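# Crack the egg into the white bowl, shells to the green bowl

## Task

Break open the egg and tip its contents (one solid yolk, no white) into the white bowl. Then place both shell halves in the dark green waste bowl. Both bowls must end upright, with everything in them settled and not held in place by the robot. Finish with the hands released and moved away. A knock or firm press at the egg's middle, from a fingertip, the table or anything else, cracks it there. Before the halves are separated, pressing that way nearer an end, or far too hard anywhere, crushes the egg and fails the task. Once cracked, the halves can be pulled apart.

## Robot and tools

ROBOT AND FRAME. Two six-joint arms, left_arm and right_arm, face each other across a table, with left_arm's base on the +y side. The names say nothing about image sides. World frame: origin on the table surface, centred between the two bases; z points up and the tabletop is z = 0. Results give each hand point's position in metres, its orientation as a wxyz quaternion, and its linear (m/s) and angular (rad/s) velocity. Printed positions can be slightly wrong, more so at long reach.

HAND. Each arm carries the same right hand, not mirrored, so every hand number means the same on both arms. The hand point sits 0.05 m in front of the palm, where the index pad would meet the thumb tip in a pinch. Its axes are +z along the straightened fingers (which reach 0.06-0.07 m past it), +y out of the palm, and +x across the palm toward the little finger. Across the palm the hand spans 0.08 m on the little-finger side. On the thumb side it spans 0.02 m with the thumb folded in front, or up to 0.09 m otherwise. A wrist bracket on the little-finger side sits 0.03 m past the point along +y and 0.11 m across, and it can strike things.

ROW LAYOUT. Every motion command is a row of 28 numbers in [-1, 1], always covering both arms. The order is left_arm dx, dy, dz, rx, ry, rz, then left_gripper little, ring, middle, index, thumb_bend, thumb_turn, force_limit, speed, then the same 14 for right_arm and right_gripper. dx to rz are an offset, not a pose. The offset is measured in the hand point's own axes from its measured pose at the start of the action; for a call's first action, that is the last pose a result reported. A value of 1.0 means 0.6 m, or 180 degrees for rotation, and rx, ry, rz together form one rotation vector. Every row in an action refers to that same start pose; rows do not add up. The hand numbers are absolute targets. For little, ring, middle and index, +1 is straight and -1 is curled into the palm. For thumb_bend, +1 is straight and -1 is bent. For thumb_turn, +1 is beside the palm and -1 is in front of it, facing the fingers. A pinch is roughly index -0.22, thumb_bend -0.75, thumb_turn -0.57. force_limit runs linearly from about 0 N at -1 to 10 N at +1 at the fingertip (15 N for the two thumb motors) and limits closing only. speed runs from nearly still at -1 to full at +1, where a full finger stroke takes 0.6 s. To keep a hand as it is, resend its last eight numbers. Before any have been sent, use its six hand_measured values plus hand_force_limit and hand_speed. A motor only starts when its target changes by at least 0.01.

TOOLS.
execute_actions(actions): a list of actions run in order. Each action has up to 15 rows, one per 1/30 s control step; a short action repeats its final row until all 15 steps (0.5 s) are done. An empty list just returns the state and images.
move(target, speed, stop_force, blocking): target is one 28-number row. Its arm offsets count from the pose in the latest result that shows one. Each hand point follows a straight path, and all paths end together after 0.5 to 10 s; anything still unfinished at 10 s stops short. speed is 0.002-0.5 m/s (default 0.25), and turning may reach twice that in rad/s. Hand numbers are applied at the start. Paths do not avoid obstacles or the other arm. stop_force is 9-40 N and shared by both arms. An arm stops when its wrist sensor reads that much extra push against its motion for 2 steps; it then backs up 2 steps and holds. Use it only at low speed and without rotation, and leave it out when backing off a contact. It cannot be used in the first 0.2 s or together with blocking=false. blocking=false returns after 0.5 s; call wait or stop before sending further motion. The result's move: line reports done, off_target, moving, held, fault or contact, plus limits=paced (the pose was clipped) or limits=held (steps were blocked, after which the arm may jump fast), and each hand point's remaining distance.
wait(seconds, 0-10): runs the scene with commands held, and returns early if a running move finishes.
stop: brakes a running move; this needs space.
zoom_image(camera, region [x0, y0, x1, y1], at most 504x504 px, origin at the top-left).
show_instructions: shows the reference images.
finished_scene(scene): ends the scene for good; use it only after letting go and retreating.

CONTROLLER. Each step, the commanded pose is clipped to within 100 mm and 16 degrees of the measured one. Damped IK then drives the joints, putting position before orientation, and motion trails commands by about 0.17 s. Large offsets therefore need several actions. A Hand target line shows where each arm is currently heading, and a pose unreachable line means the clearance check altered that arm's command. Elbows cannot fully straighten.

GRIPPING AND READOUTS. Turn the thumb in front before reaching the object; a wrap grasp then holds objects 0.035-0.08 m wide against the palm. hand_measured, hand_stopped_by (moving, target, force, stalled, fault) and hand_load_n (positive when the finger is pushed open) each list six motors in send order. Loads near 0 mean the grip was lost. For a gentle close use speed -0.9 or below. To tighten, raise force_limit and target further closed; to loosen, target more open than measured. Wrist force and torque are given in end-effector axes, with offsets up to about 4 N, noise up to 2.4 N and saturation near 50 N; no reading is normal at first. Camera images come from cam_high and cam_low (672x504) and cam_left_wrist and cam_right_wrist (504x504 fisheye), with calibration supplied.

AVOID. An outside force of 150 N, or joint torque at its limit (138 N m for the three big joints, 25.7 N m for the wrist joints), stops that arm for 10 s. The arms are stiff, so even a slight overshoot into something firm can fault. Do not let the arms collide or press on each other. Do not drop or knock anything off the table, and do not tip the bowls. Do not crush the egg by pressing its ends, or pressing hard anywhere, before it splits. Motors warn at 70 °C and brake at 85 °C. Loose objects may be nudged now and then, and the simulation keeps running while you think.

Each tool is called after "Request:" by a JSON object that holds its "op" and its "data", one argument or row to a line.

## Session

Request:
{"op": "execute_actions", "data": {
  "actions": []
}}

Scene clock: 0.00 s.
left_arm: end_effector_position=(+0.3393, +0.4861, +0.4648) hand_measured=(+1.000, +1.000, +1.000, +1.000, +1.000, +1.000) hand_load_n=(+0.0, +0.0, +0.0, +0.0, +0.0, +0.0) hand_stopped_by=(target, target, target, target, target, target) hand_force_limit=0.00 hand_speed=-0.80 end_effector_quat_wxyz=(-0.005, +0.302, +0.953, +0.016) end_effector_velocity=(-0.000, -0.000, -0.000) end_effector_angular_velocity=(+0.001, +0.002, -0.000) | right_arm: end_effector_position=(+0.1289, -0.2904, +0.4742) hand_measured=(+1.000, +1.000, +1.000, +1.000, +1.000, +1.000) hand_load_n=(+0.0, +0.0, +0.0, +0.0, +0.0, +0.0) hand_stopped_by=(target, target, target, target, target, target) hand_force_limit=0.00 hand_speed=-0.80 end_effector_quat_wxyz=(-0.004, -0.395, +0.919, +0.009) end_effector_velocity=(-0.000, -0.000, +0.000) end_effector_angular_velocity=(-0.001, +0.000, +0.002)
Joint positions: left_arm=[ 0.543 -1.699  1.369  1.928  1.551 -1.894] | right_arm=[-1.21  -1.695  1.334  1.937  1.553 -1.862]
Joint velocities: left_arm=[-0.     0.    -0.     0.001  0.001 -0.   ] | right_arm=[ 0.    -0.     0.     0.001  0.001 -0.001]
Joint torques (N m, as the arm reports them, + toward a larger angle): no reading
Wrist force (N, on the end effector, along its own x y z axes, offset not removed): no reading
Wrist torque (N m, same axes, about the end effector's origin, offset not removed): no reading
Hand target (left_arm): +0.339, +0.486, +0.465; -0.005, +0.302, +0.953, +0.016
Hand target (right_arm): +0.129, -0.290, +0.474; -0.004, -0.395, +0.919, +0.009
camera_calibration (this result's frames):
cam_left_wrist: T_world_to_cam=[[0.655235, 0.752878, 0.061986, -0.623727], [0.611218, -0.576586, 0.542182, -0.180018], [0.443937, -0.31737, -0.837972, 0.529562], [0, 0, 0, 1]] pos_world=[0.283625, 0.533861, 0.580023]
cam_right_wrist: T_world_to_cam=[[-0.66637, 0.744595, -0.0391002, 0.325333], [0.592185, 0.560378, 0.579045, -0.193772], [0.453065, 0.362704, -0.814357, 0.560746], [0, 0, 0, 1]] pos_world=[0.0774862, -0.337041, 0.581571]

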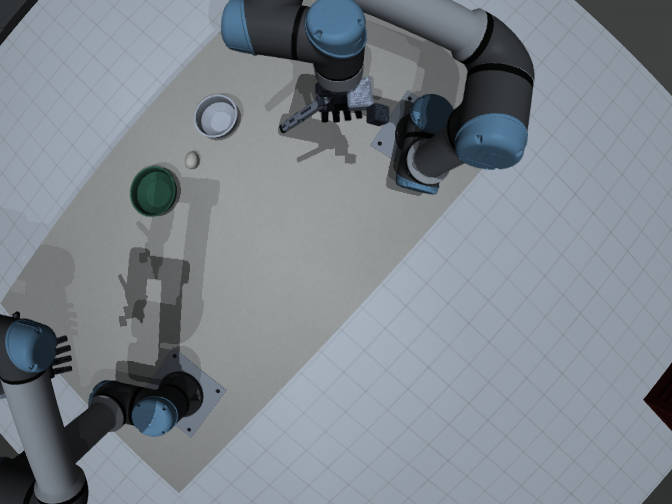

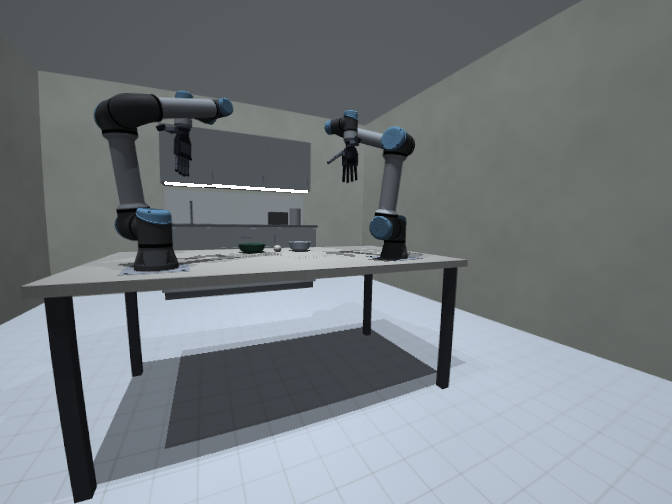

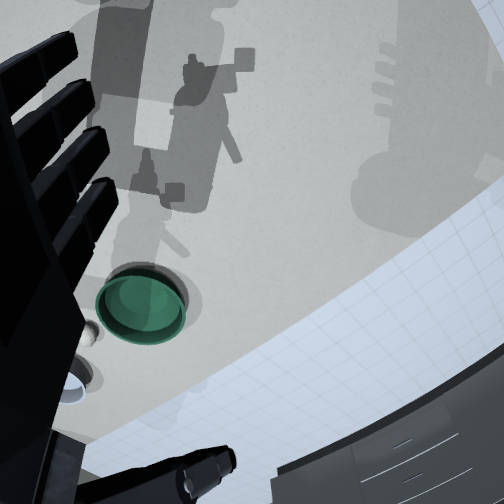

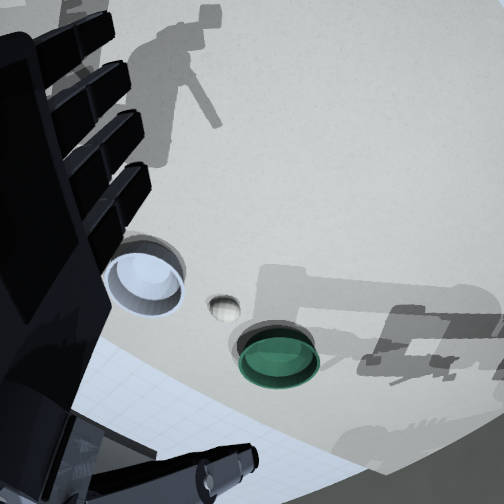

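Request:
{"op": "zoom_image", "data": {
  "camera": "cam_high",
  "region": [160,130,220,190]
}}

Request:
{"op": "zoom_image", "data": {
  "camera": "cam_right_wrist",
  "region": [190,275,260,345]
}}

Region (160, 130, 220, 190) of cam_high's 672x504 image, scaled by 8.400, with more detail than that image has.

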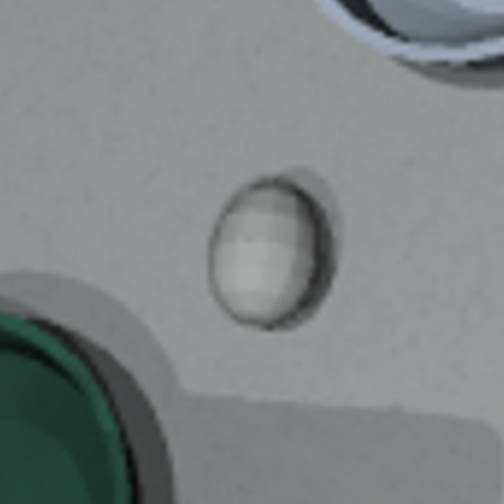

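Region (190, 275, 260, 345) of cam_right_wrist's 504x504 image, scaled by 7.200, with more detail than that image has.

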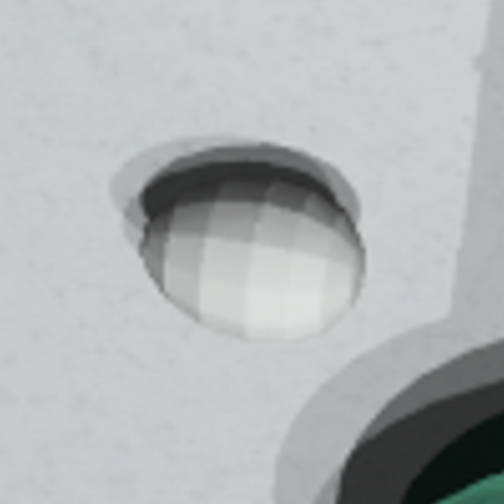

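Request:
{"op": "move", "data": {
  "target": [-0.12,-0.72,0.42,0.259,-0.173,-0.174,-1,-1,1,0.35,0.55,-0.65,0,0.5,-0.737,-0.202,0.62,0.214,-0.167,-0.414,-1,-1,1,0.4,0.55,-0.7,0,0.5],
  "speed": 0.35
}}

Scene clock: 3.73 s.
left_arm: end_effector_position=(+0.1482, +0.1011, +0.1991) hand_measured=(-1.000, -1.000, +1.000, +0.350, +0.550, -0.650) hand_load_n=(+0.0, +0.0, +0.0, +0.0, +0.0, +0.0) hand_stopped_by=(target, target, target, target, target, target) hand_force_limit=0.00 hand_speed=0.50 end_effector_quat_wxyz=(+0.128, +0.011, +0.894, -0.430) end_effector_velocity=(-0.000, -0.002, -0.002) end_effector_angular_velocity=(-0.003, -0.004, +0.001) | right_arm: end_effector_position=(+0.5163, -0.0491, +0.0998) hand_measured=(-1.000, -1.000, +1.000, +0.400, +0.550, -0.700) hand_load_n=(+0.0, +0.0, +0.0, +0.0, +0.0, +0.0) hand_stopped_by=(target, target, target, target, target, target) hand_force_limit=0.00 hand_speed=0.50 end_effector_quat_wxyz=(+0.339, -0.819, +0.427, -0.177) end_effector_velocity=(+0.002, +0.001, -0.002) end_effector_angular_velocity=(-0.000, -0.001, +0.005)
Joint positions: left_arm=[-0.529 -1.677  2.006  0.449  1.018 -3.318] | right_arm=[-1.129 -0.92   1.207  0.498  1.565 -3.148]
Joint velocities: left_arm=[-0.002  0.006  0.001 -0.009 -0.005  0.001] | right_arm=[-0.001  0.007 -0.005 -0.003 -0.004 -0.005]
Joint torques (N m, as the arm reports them, + toward a larger angle): left_arm=[-5.86 -4.86 -5.82 -2.27 -2.61 -1.44] | right_arm=[ -5.6  -31.8  -26.77  -1.46  -2.9   -1.87]
Wrist force (N, on the end effector, along its own x y z axes, offset not removed): left_arm=[-0.5 0.5 -3.8] | right_arm=[-1.4 3.3 -0.7]
Wrist torque (N m, same axes, about the end effector's origin, offset not removed): left_arm=[0.36 0.18 -0.16] | right_arm=[0.55 0.29 -0.12]
Hand target (left_arm): +0.148, +0.101, +0.199; +0.128, +0.011, +0.894, -0.430
Hand target (right_arm): +0.517, -0.049, +0.100; -0.340, +0.819, -0.426, +0.177
Off the commanded pose (left_arm): 0.002 m, 0 deg.
Off the commanded pose (right_arm): 0.001 m, 0 deg.
move: done
camera_calibration (this result's frames):
cam_left_wrist: T_world_to_cam=[[0.218928, 0.663556, -0.715377, 0.0362868], [0.656978, 0.441826, 0.610877, -0.264565], [0.721423, -0.603724, -0.339213, 0.158062], [0, 0, 0, 1]] pos_world=[0.0518399, 0.188239, 0.241192]
cam_right_wrist: T_world_to_cam=[[-0.589106, -0.313438, -0.744789, 0.367771], [-0.783765, 0.445936, 0.432266, 0.377835], [0.196639, 0.83839, -0.508365, 0.11797], [0, 0, 0, 1]] pos_world=[0.489593, -0.152122, 0.170558]

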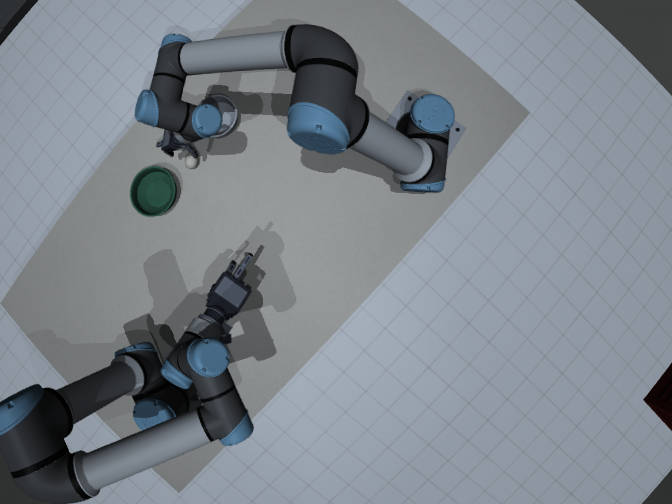

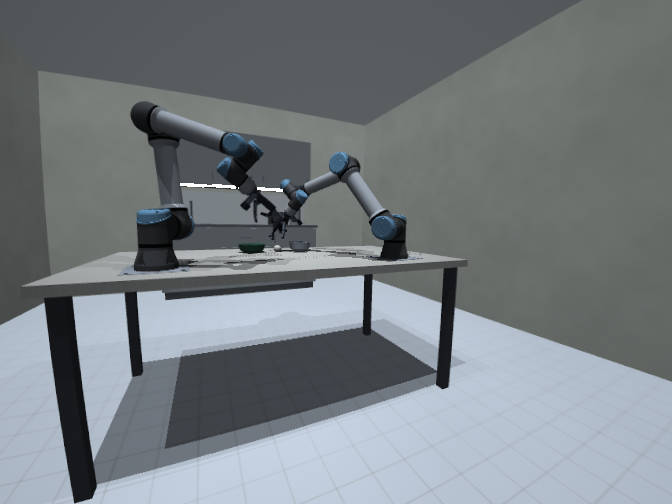

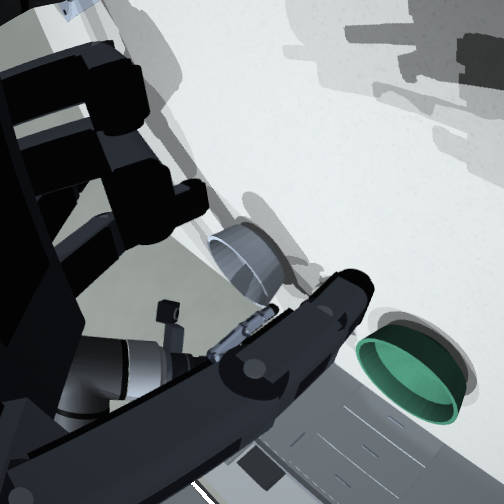

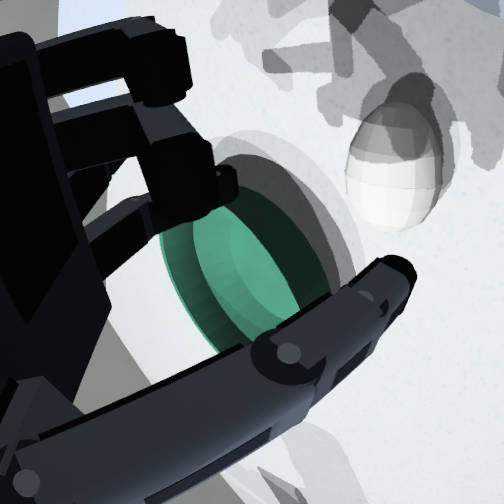

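Request:
{"op": "move", "data": {
  "target": [0,0,0,0,0,0,-1,-1,1,0.35,0.55,-0.65,0,0.5,-0.008,0.011,0.069,0,0,0,-1,-1,1,0.5,0.18,-0.85,0,0.5],
  "speed": 0.06
}}

Request:
{"op": "zoom_image", "data": {
  "camera": "cam_low",
  "region": [250,215,310,260]
}}

Request:
{"op": "zoom_image", "data": {
  "camera": "cam_high",
  "region": [150,120,220,190]
}}

Scene clock: 5.10 s.
left_arm: end_effector_position=(+0.1482, +0.1011, +0.1991) hand_measured=(-1.000, -1.000, +1.000, +0.350, +0.550, -0.650) hand_load_n=(+0.0, +0.0, +0.0, +0.0, +0.0, +0.0) hand_stopped_by=(target, target, target, target, target, target) hand_force_limit=0.00 hand_speed=0.50 end_effector_quat_wxyz=(+0.128, +0.011, +0.894, -0.430) end_effector_velocity=(+0.000, -0.000, +0.000) end_effector_angular_velocity=(-0.001, -0.001, +0.001) | right_arm: end_effector_position=(+0.5336, -0.0312, +0.0661) hand_measured=(-1.000, -1.000, +1.000, +0.500, +0.180, -0.850) hand_load_n=(+0.0, +0.0, +0.0, +0.0, +0.0, +0.0) hand_stopped_by=(target, target, target, target, target, target) hand_force_limit=0.00 hand_speed=0.50 end_effector_quat_wxyz=(+0.339, -0.819, +0.427, -0.177) end_effector_velocity=(-0.000, +0.003, -0.002) end_effector_angular_velocity=(+0.001, +0.000, +0.003)
Joint positions: left_arm=[-0.529 -1.677  2.006  0.449  1.018 -3.318] | right_arm=[-1.121 -0.833  1.146  0.471  1.571 -3.142]
Joint velocities: left_arm=[ 0.     0.    -0.    -0.    -0.001  0.001] | right_arm=[ 0.003  0.007 -0.006 -0.001 -0.     0.001]
Joint torques (N m, as the arm reports them, + toward a larger angle): left_arm=[  7.06 -19.79 -12.34   3.65   1.95  -1.33] | right_arm=[  7.14 -34.45 -26.27  -1.42   2.83   1.5 ]
Wrist force (N, on the end effector, along its own x y z axes, offset not removed): left_arm=[5.0 -1.6 -2.5] | right_arm=[-1.7 -0.8 -0.8]
Wrist torque (N m, same axes, about the end effector's origin, offset not removed): left_arm=[-0.20 -0.59 0.11] | right_arm=[0.04 0.37 -0.18]
Hand target (left_arm): +0.148, +0.101, +0.199; +0.128, +0.011, +0.894, -0.430
Hand target (right_arm): +0.534, -0.031, +0.066; -0.339, +0.819, -0.427, +0.177
Off the commanded pose (left_arm): 0.000 m, 0 deg.
Off the commanded pose (right_arm): 0.000 m, 0 deg.
move: done
camera_calibration (this result's frames):
cam_left_wrist: T_world_to_cam=[[0.218947, 0.663565, -0.715363, 0.036271], [0.656978, 0.441805, 0.610892, -0.264559], [0.721417, -0.60373, -0.339216, 0.158066], [0, 0, 0, 1]] pos_world=[0.0518364, 0.188245, 0.241182]
cam_right_wrist: T_world_to_cam=[[-0.589101, -0.313415, -0.744803, 0.358423], [-0.783769, 0.445915, 0.432279, 0.398005], [0.196636, 0.83841, -0.508334, 0.0824642], [0, 0, 0, 1]] pos_world=[0.506876, -0.13428, 0.136824]

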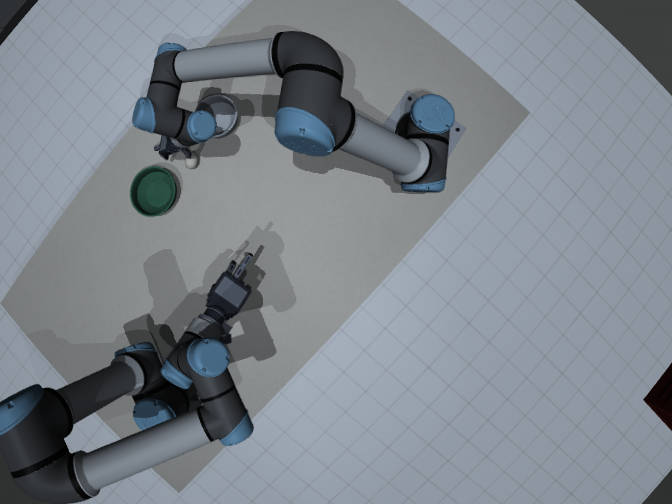

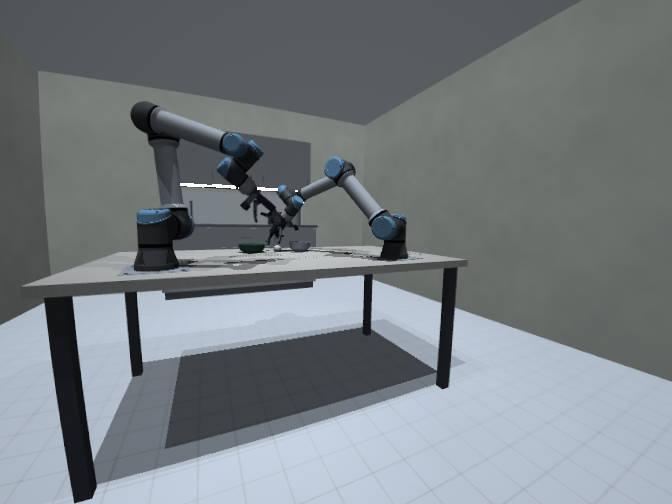

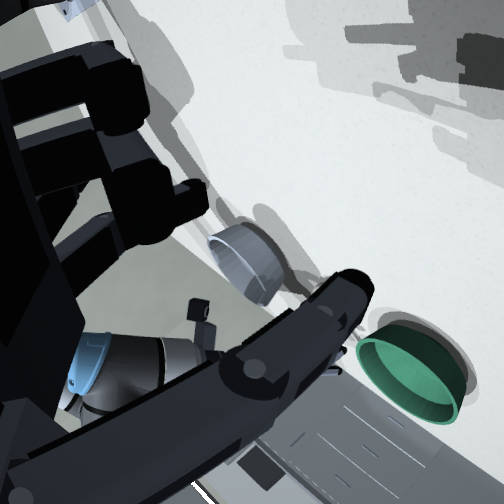

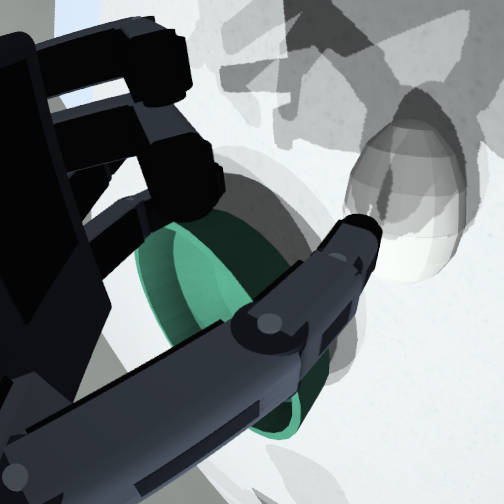

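Region (250, 215, 310, 260) of cam_low's 672x504 image, scaled by 8.400, with more detail than that image has; it fills the top 378 rows of this view, and the rest is white.

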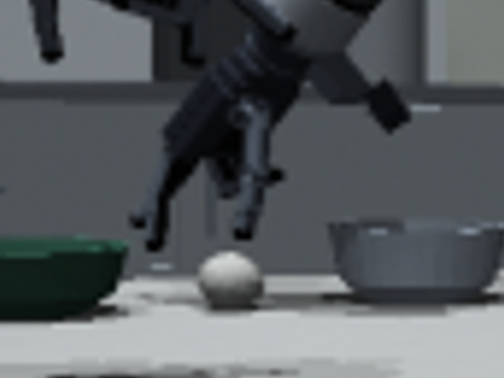

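Region (150, 120, 220, 190) of cam_high's 672x504 image, scaled by 7.200, with more detail than that image has.

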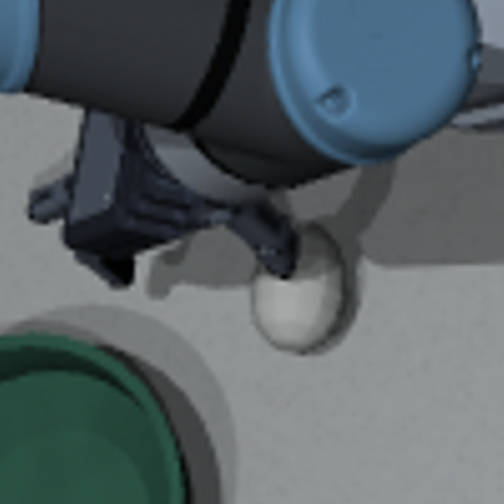

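Request:
{"op": "move", "data": {
  "target": [0,0,0,0,0,0,-1,-1,1,0.35,0.55,-0.65,0,0.5,-0.012,0.0035,0.0177,0,0,0,-1,-1,1,0.5,0.18,-0.85,0,0.5],
  "speed": 0.03
}}

Request:
{"op": "zoom_image", "data": {
  "camera": "cam_low",
  "region": [260,230,300,260]
}}

Request:
{"op": "zoom_image", "data": {
  "camera": "cam_high",
  "region": [165,135,215,185]
}}

Scene clock: 6.13 s.
left_arm: end_effector_position=(+0.1482, +0.1011, +0.1991) hand_measured=(-1.000, -1.000, +1.000, +0.350, +0.550, -0.650) hand_load_n=(+0.0, +0.0, +0.0, +0.0, +0.0, +0.0) hand_stopped_by=(target, target, target, target, target, target) hand_force_limit=0.00 hand_speed=0.50 end_effector_quat_wxyz=(+0.128, +0.011, +0.894, -0.430) end_effector_velocity=(-0.001, +0.000, +0.000) end_effector_angular_velocity=(+0.000, +0.001, -0.001) | right_arm: end_effector_position=(+0.5344, -0.0221, +0.0573) hand_measured=(-1.000, -1.000, +1.000, +0.500, +0.180, -0.850) hand_load_n=(+0.0, +0.0, +0.0, +0.0, +0.0, +0.0) hand_stopped_by=(target, target, target, target, target, target) hand_force_limit=0.00 hand_speed=0.50 end_effector_quat_wxyz=(+0.339, -0.819, +0.427, -0.177) end_effector_velocity=(-0.001, +0.003, -0.003) end_effector_angular_velocity=(-0.001, +0.002, +0.002)
Joint positions: left_arm=[-0.529 -1.677  2.006  0.449  1.018 -3.318] | right_arm=[-1.109 -0.807  1.125  0.468  1.579 -3.134]
Joint velocities: left_arm=[-0.001 -0.    -0.001  0.001  0.001 -0.   ] | right_arm=[ 0.003  0.008 -0.006  0.    -0.     0.001]
Joint torques (N m, as the arm reports them, + toward a larger angle): left_arm=[  4.17 -19.42 -14.     3.22   1.7   -1.38] | right_arm=[  8.72 -35.17 -27.4   -1.25   2.9    1.48]
Wrist force (N, on the end effector, along its own x y z axes, offset not removed): left_arm=[-0.1 -1.5 -1.9] | right_arm=[-2.7 -0.2 1.6]
Wrist torque (N m, same axes, about the end effector's origin, offset not removed): left_arm=[-0.05 0.10 -0.11] | right_arm=[-0.03 0.38 -0.25]
Hand target (left_arm): +0.148, +0.101, +0.199; +0.128, +0.011, +0.894, -0.430
Hand target (right_arm): +0.534, -0.022, +0.057; -0.339, +0.819, -0.427, +0.177
Off the commanded pose (left_arm): 0.000 m, 0 deg.
Off the commanded pose (right_arm): 0.000 m, 0 deg.
move: done
camera_calibration (this result's frames):
cam_left_wrist: T_world_to_cam=[[0.218936, 0.663571, -0.715361, 0.0362682], [0.656972, 0.441812, 0.610893, -0.264566], [0.721425, -0.603719, -0.339219, 0.158061], [0, 0, 0, 1]] pos_world=[0.0518426, 0.188246, 0.241183]
cam_right_wrist: T_world_to_cam=[[-0.589108, -0.31339, -0.744808, 0.355202], [-0.783767, 0.445892, 0.432307, 0.398351], [0.196623, 0.838432, -0.508303, 0.0702048], [0, 0, 0, 1]] pos_world=[0.507663, -0.125167, 0.128033]

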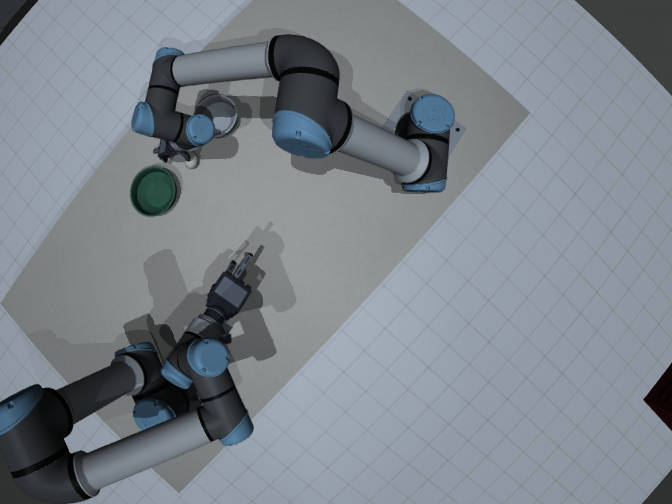

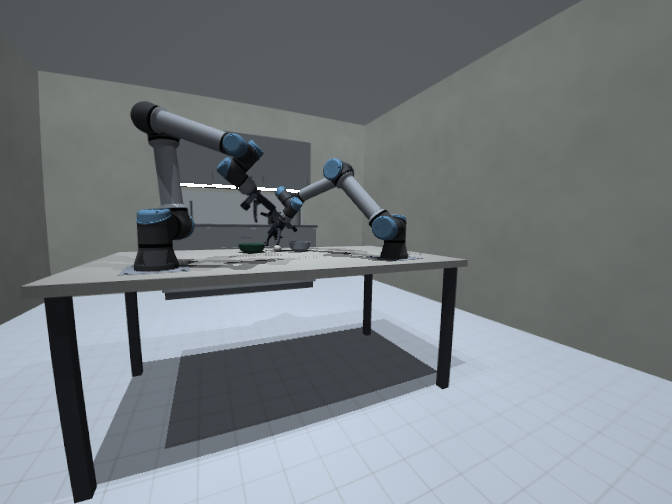

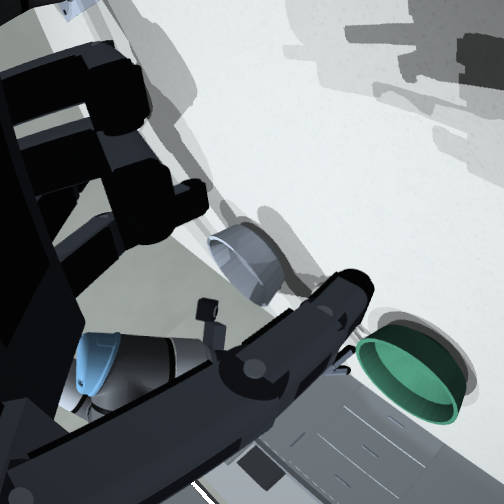

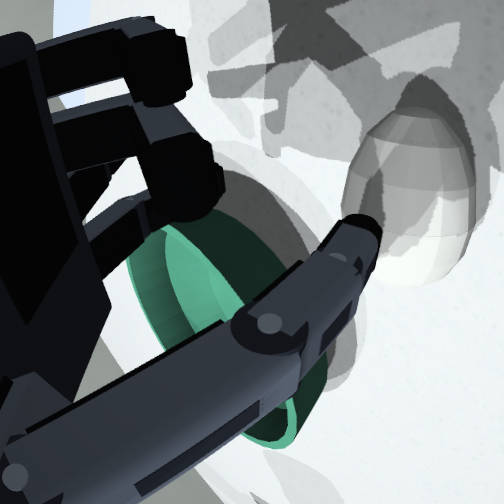

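Region (260, 230, 300, 260) of cam_low's 672x504 image, scaled by 12.600, with more detail than that image has; it fills the top 378 rows of this view, and the rest is white.

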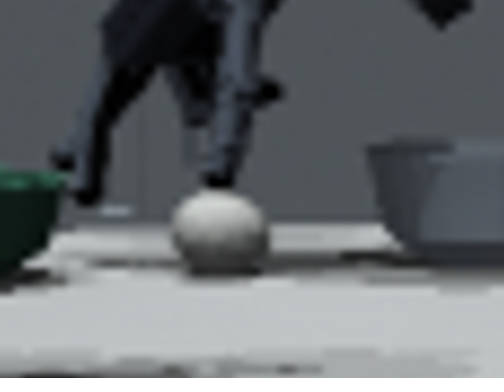

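Region (165, 135, 215, 185) of cam_high's 672x504 image, scaled by 10.080, with more detail than that image has.

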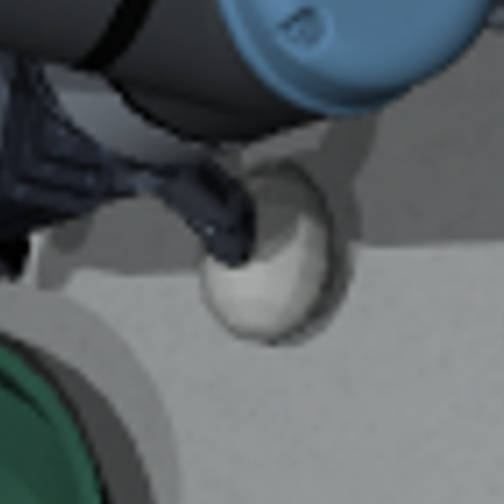

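Request:
{"op": "move", "data": {
  "target": [0,0,0,0,0,0,-1,-1,1,0.35,0.55,-0.65,0,0.5,0,0.018,0.018,0,0,0,-1,-1,1,0.5,0.18,-0.85,0,0.5],
  "speed": 0.004,
  "stop_force": 40
}}

Request:
{"op": "move", "data": {
  "target": [0,0,0,0,0,0,-1,-1,1,0.35,0.55,-0.65,0,0.5,0,-0.03,-0.03,0,0,0,-1,-1,1,0.5,0.18,-0.85,0,0.5],
  "speed": 0.05
}}

Scene clock: 7.43 s.
left_arm: end_effector_position=(+0.1482, +0.1011, +0.1991) hand_measured=(-1.000, -1.000, +1.000, +0.350, +0.550, -0.650) hand_load_n=(+0.0, +0.0, +0.0, +0.0, +0.0, +0.0) hand_stopped_by=(target, target, target, target, target, target) hand_force_limit=0.00 hand_speed=0.50 end_effector_quat_wxyz=(+0.128, +0.011, +0.894, -0.430) end_effector_velocity=(-0.000, +0.000, -0.001) end_effector_angular_velocity=(+0.001, +0.001, +0.000) | right_arm: end_effector_position=(+0.5344, -0.0219, +0.0542) hand_measured=(-1.000, -1.000, +1.000, +0.500, +0.176, -0.850) hand_load_n=(+0.0, +0.0, +0.0, +0.0, -8.0, +1.5) hand_stopped_by=(target, target, target, target, target, target) hand_force_limit=0.00 hand_speed=0.50 end_effector_quat_wxyz=(+0.339, -0.819, +0.427, -0.177) end_effector_velocity=(+0.001, +0.000, +0.001) end_effector_angular_velocity=(-0.000, +0.000, +0.000)
Joint positions: left_arm=[-0.529 -1.677  2.006  0.449  1.018 -3.318] | right_arm=[-1.109 -0.805  1.128  0.462  1.579 -3.134]
Joint velocities: left_arm=[-0.001  0.001  0.001 -0.     0.    -0.001] | right_arm=[-0.     0.001 -0.003  0.003 -0.    -0.   ]
Joint torques (N m, as the arm reports them, + toward a larger angle): left_arm=[  3.67 -18.42 -14.84   3.05   1.55  -1.36] | right_arm=[  1.53 -24.01  -9.75   4.67   0.63  -0.6 ]
Wrist force (N, on the end effector, along its own x y z axes, offset not removed): left_arm=[3.9 -2.0 0.5] | right_arm=[-4.1 -32.0 -31.5]
Wrist torque (N m, same axes, about the end effector's origin, offset not removed): left_arm=[-0.45 -0.84 0.17] | right_arm=[-1.45 0.67 -0.36]
Hand target (left_arm): +0.148, +0.101, +0.199; +0.128, +0.011, +0.894, -0.430
Hand target (right_arm): +0.534, -0.022, +0.055; -0.340, +0.819, -0.427, +0.177
Off the commanded pose (left_arm): 0.000 m, 0 deg.
Off the commanded pose (right_arm): 0.012 m, 0 deg.
move: contact (right_arm)
camera_calibration (this result's frames):
cam_left_wrist: T_world_to_cam=[[0.218936, 0.663571, -0.715361, 0.0362683], [0.656972, 0.441812, 0.610893, -0.264566], [0.721426, -0.603719, -0.339219, 0.158061], [0, 0, 0, 1]] pos_world=[0.0518426, 0.188246, 0.241183]
cam_right_wrist: T_world_to_cam=[[-0.589025, -0.313329, -0.744899, 0.352944], [-0.783813, 0.445865, 0.432251, 0.399637], [0.196687, 0.838469, -0.508217, 0.0684335], [0, 0, 0, 1]] pos_world=[0.507674, -0.124976, 0.124943]

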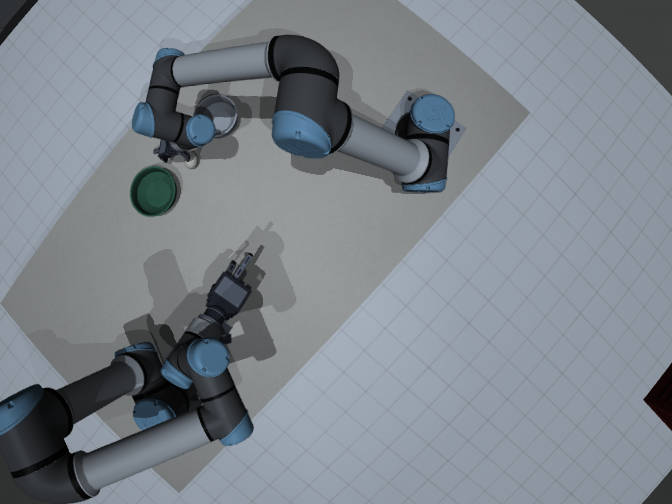

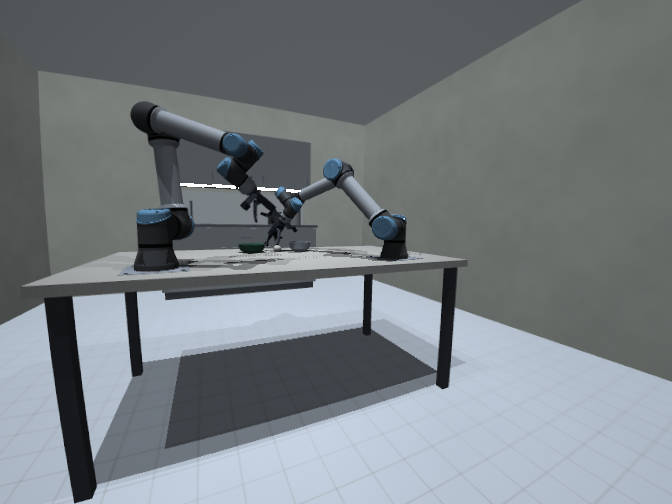

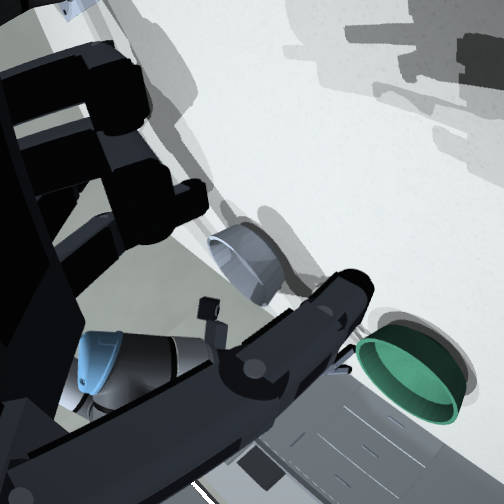

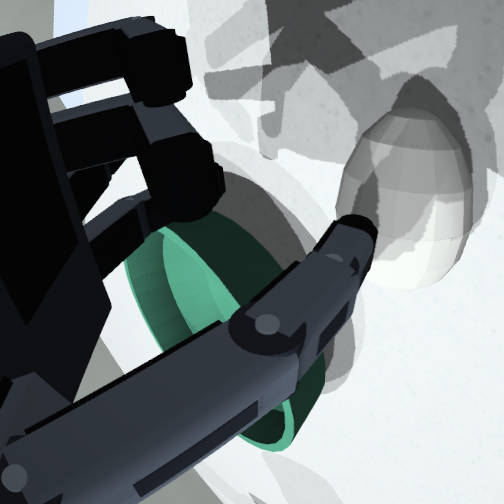

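Scene clock: 8.33 s.
left_arm: end_effector_position=(+0.1482, +0.1011, +0.1991) hand_measured=(-1.000, -1.000, +1.000, +0.350, +0.550, -0.650) hand_load_n=(+0.0, +0.0, +0.0, +0.0, +0.0, +0.0) hand_stopped_by=(target, target, target, target, target, target) hand_force_limit=0.00 hand_speed=0.50 end_effector_quat_wxyz=(+0.128, +0.011, +0.894, -0.430) end_effector_velocity=(+0.001, +0.001, -0.001) end_effector_angular_velocity=(+0.002, -0.001, +0.001) | right_arm: end_effector_position=(+0.5344, -0.0219, +0.0793) hand_measured=(-1.000, -1.000, +1.000, +0.500, +0.180, -0.850) hand_load_n=(+0.0, +0.0, +0.0, +0.0, +0.0, +0.0) hand_stopped_by=(target, target, target, target, target, target) hand_force_limit=0.00 hand_speed=0.50 end_effector_quat_wxyz=(+0.340, -0.819, +0.427, -0.177) end_effector_velocity=(+0.000, -0.001, +0.003) end_effector_angular_velocity=(-0.002, +0.002, -0.001)
Joint positions: left_arm=[-0.529 -1.677  2.006  0.449  1.018 -3.318] | right_arm=[-1.109 -0.824  1.095  0.513  1.579 -3.134]
Joint velocities: left_arm=[ 0.     0.001  0.001  0.001 -0.001 -0.001] | right_arm=[-0.001 -0.002 -0.003  0.008 -0.    -0.001]
Joint torques (N m, as the arm reports them, + toward a larger angle): left_arm=[  3.07 -19.04 -14.75   3.01   1.62  -1.36] | right_arm=[  3.89 -56.18 -27.58   2.91   0.61   0.83]
Wrist force (N, on the end effector, along its own x y z axes, offset not removed): left_arm=[2.8 2.5 -5.3] | right_arm=[-0.5 -0.2 0.4]
Wrist torque (N m, same axes, about the end effector's origin, offset not removed): left_arm=[0.66 -0.26 0.11] | right_arm=[0.01 0.23 -0.04]
Hand target (left_arm): +0.148, +0.101, +0.199; +0.128, +0.011, +0.894, -0.430
Hand target (right_arm): +0.534, -0.022, +0.080; -0.339, +0.819, -0.427, +0.177
Off the commanded pose (left_arm): 0.000 m, 0 deg.
Off the commanded pose (right_arm): 0.000 m, 0 deg.
move: done
camera_calibration (this result's frames):
cam_left_wrist: T_world_to_cam=[[0.218936, 0.66357, -0.715361, 0.0362683], [0.656972, 0.441812, 0.610892, -0.264566], [0.721426, -0.603718, -0.339219, 0.158061], [0, 0, 0, 1]] pos_world=[0.0518426, 0.188246, 0.241184]
cam_right_wrist: T_world_to_cam=[[-0.589004, -0.313314, -0.744922, 0.371646], [-0.783826, 0.445856, 0.432239, 0.388782], [0.196701, 0.838479, -0.508194, 0.0811966], [0, 0, 0, 1]] pos_world=[0.507667, -0.124981, 0.150064]

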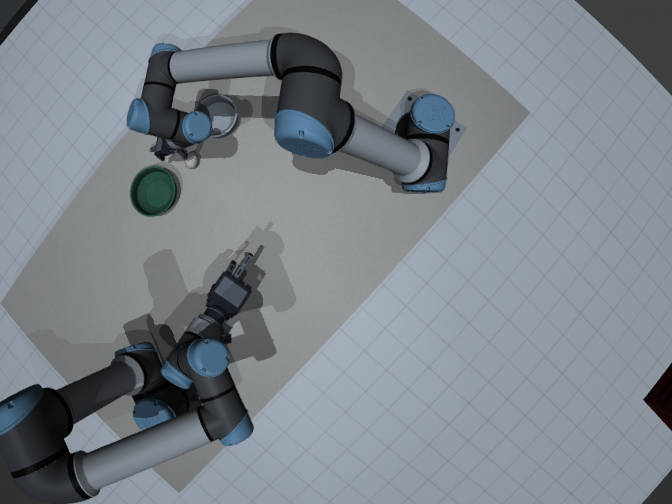

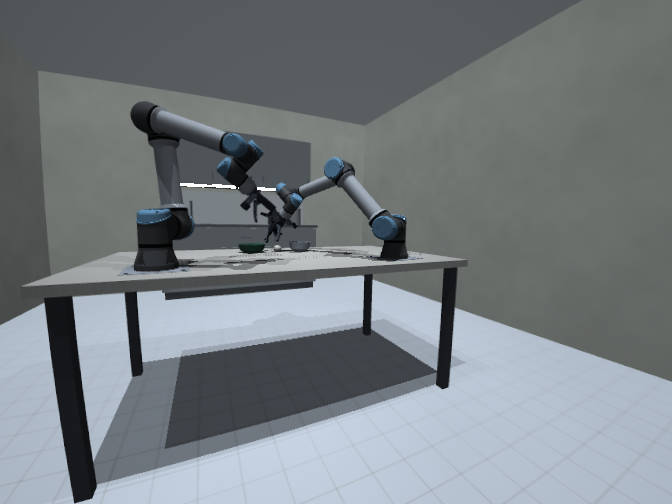

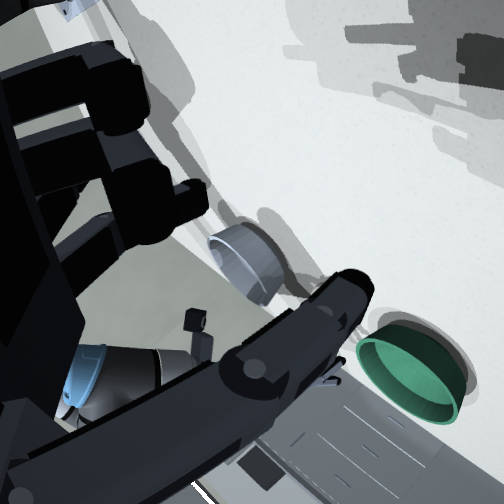

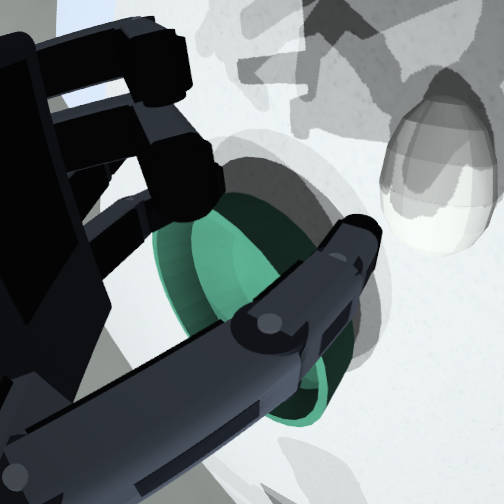

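Request:
{"op": "execute_actions", "data": {
  "actions": []
}}

Request:
{"op": "zoom_image", "data": {
  "camera": "cam_high",
  "region": [110,90,270,230]
}}

Scene clock: 8.80 s.
left_arm: end_effector_position=(+0.1482, +0.1011, +0.1991) hand_measured=(-1.000, -1.000, +1.000, +0.350, +0.550, -0.650) hand_load_n=(+0.0, +0.0, +0.0, +0.0, +0.0, +0.0) hand_stopped_by=(target, target, target, target, target, target) hand_force_limit=0.00 hand_speed=0.50 end_effector_quat_wxyz=(+0.128, +0.011, +0.894, -0.430) end_effector_velocity=(+0.001, +0.001, -0.001) end_effector_angular_velocity=(+0.001, -0.000, +0.002) | right_arm: end_effector_position=(+0.5344, -0.0219, +0.0796) hand_measured=(-1.000, -1.000, +1.000, +0.500, +0.180, -0.850) hand_load_n=(+0.0, +0.0, +0.0, +0.0, +0.0, +0.0) hand_stopped_by=(target, target, target, target, target, target) hand_force_limit=0.00 hand_speed=0.50 end_effector_quat_wxyz=(+0.339, -0.819, +0.427, -0.177) end_effector_velocity=(-0.000, +0.001, +0.000) end_effector_angular_velocity=(+0.001, -0.000, +0.001)
Joint positions: left_arm=[-0.529 -1.677  2.006  0.449  1.018 -3.318] | right_arm=[-1.109 -0.824  1.095  0.514  1.579 -3.134]
Joint velocities: left_arm=[ 0.002  0.     0.001 -0.001 -0.    -0.001] | right_arm=[ 0.001 -0.    -0.001 -0.    -0.001  0.   ]
Joint torques (N m, as the arm reports them, + toward a larger angle): left_arm=[  3.01 -18.41 -14.81   3.12   1.63  -1.39] | right_arm=[  5.97 -55.86 -27.6    3.16   1.3    1.34]
Wrist force (N, on the end effector, along its own x y z axes, offset not removed): left_arm=[5.3 0.4 -4.4] | right_arm=[-0.8 -2.1 0.5]
Wrist torque (N m, same axes, about the end effector's origin, offset not removed): left_arm=[0.33 -0.98 0.12] | right_arm=[-0.32 0.06 -0.16]
Hand target (left_arm): +0.148, +0.101, +0.199; +0.128, +0.011, +0.894, -0.430
Hand target (right_arm): +0.534, -0.022, +0.080; -0.339, +0.819, -0.427, +0.177
Off the commanded pose (left_arm): 0.000 m, 0 deg.
Off the commanded pose (right_arm): 0.000 m, 0 deg.
camera_calibration (this result's frames):
cam_left_wrist: T_world_to_cam=[[0.218936, 0.66357, -0.715361, 0.0362684], [0.656972, 0.441812, 0.610892, -0.264566], [0.721425, -0.603719, -0.339219, 0.158061], [0, 0, 0, 1]] pos_world=[0.0518426, 0.188246, 0.241184]
cam_right_wrist: T_world_to_cam=[[-0.589021, -0.313326, -0.744903, 0.371904], [-0.783816, 0.445863, 0.432249, 0.388633], [0.19669, 0.838471, -0.508212, 0.0813722], [0, 0, 0, 1]] pos_world=[0.507671, -0.124978, 0.1504]

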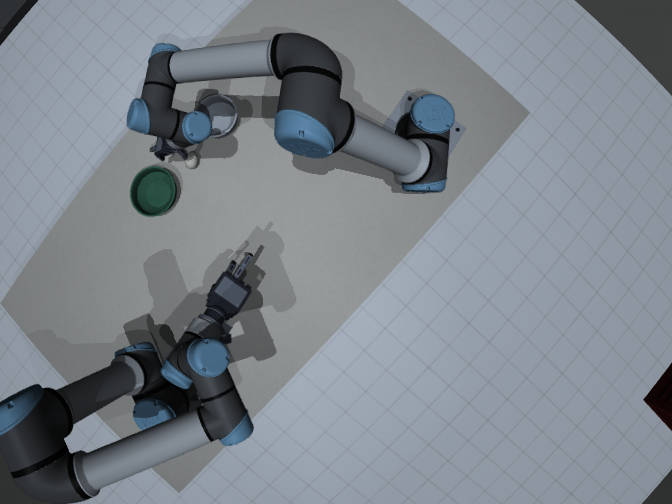

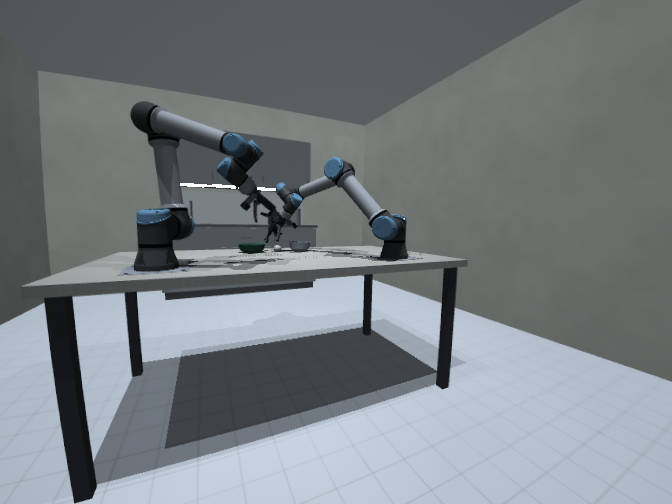

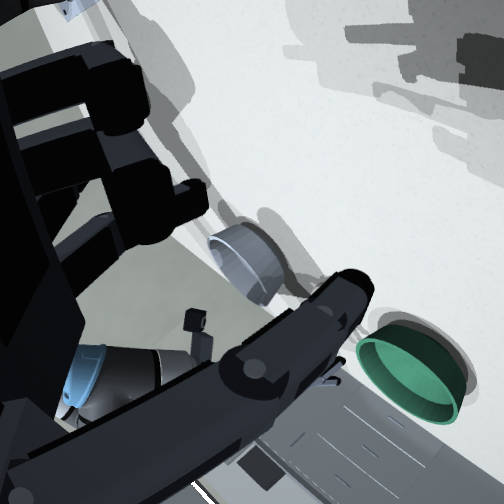

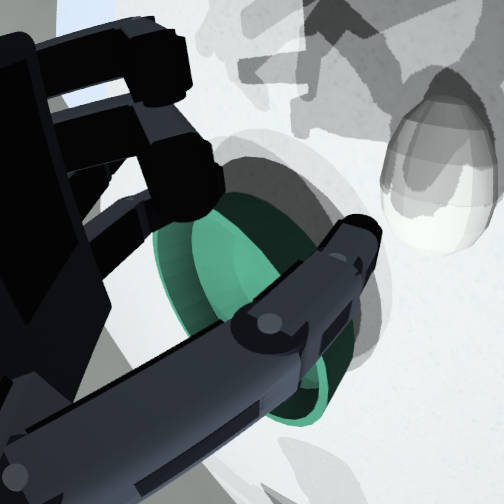

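Region (110, 90, 270, 230) of cam_high's 672x504 image, scaled by 3.150, with more detail than that image has; it fills the top 441 rows of this view, and the rest is white.

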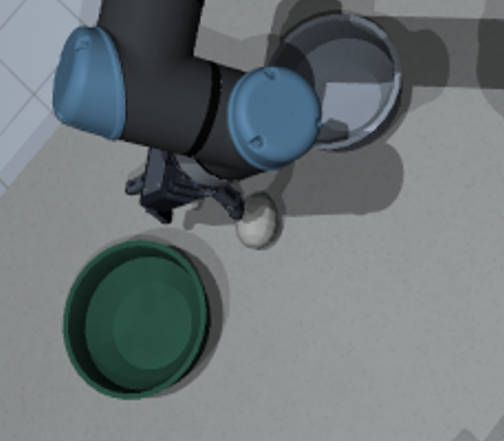

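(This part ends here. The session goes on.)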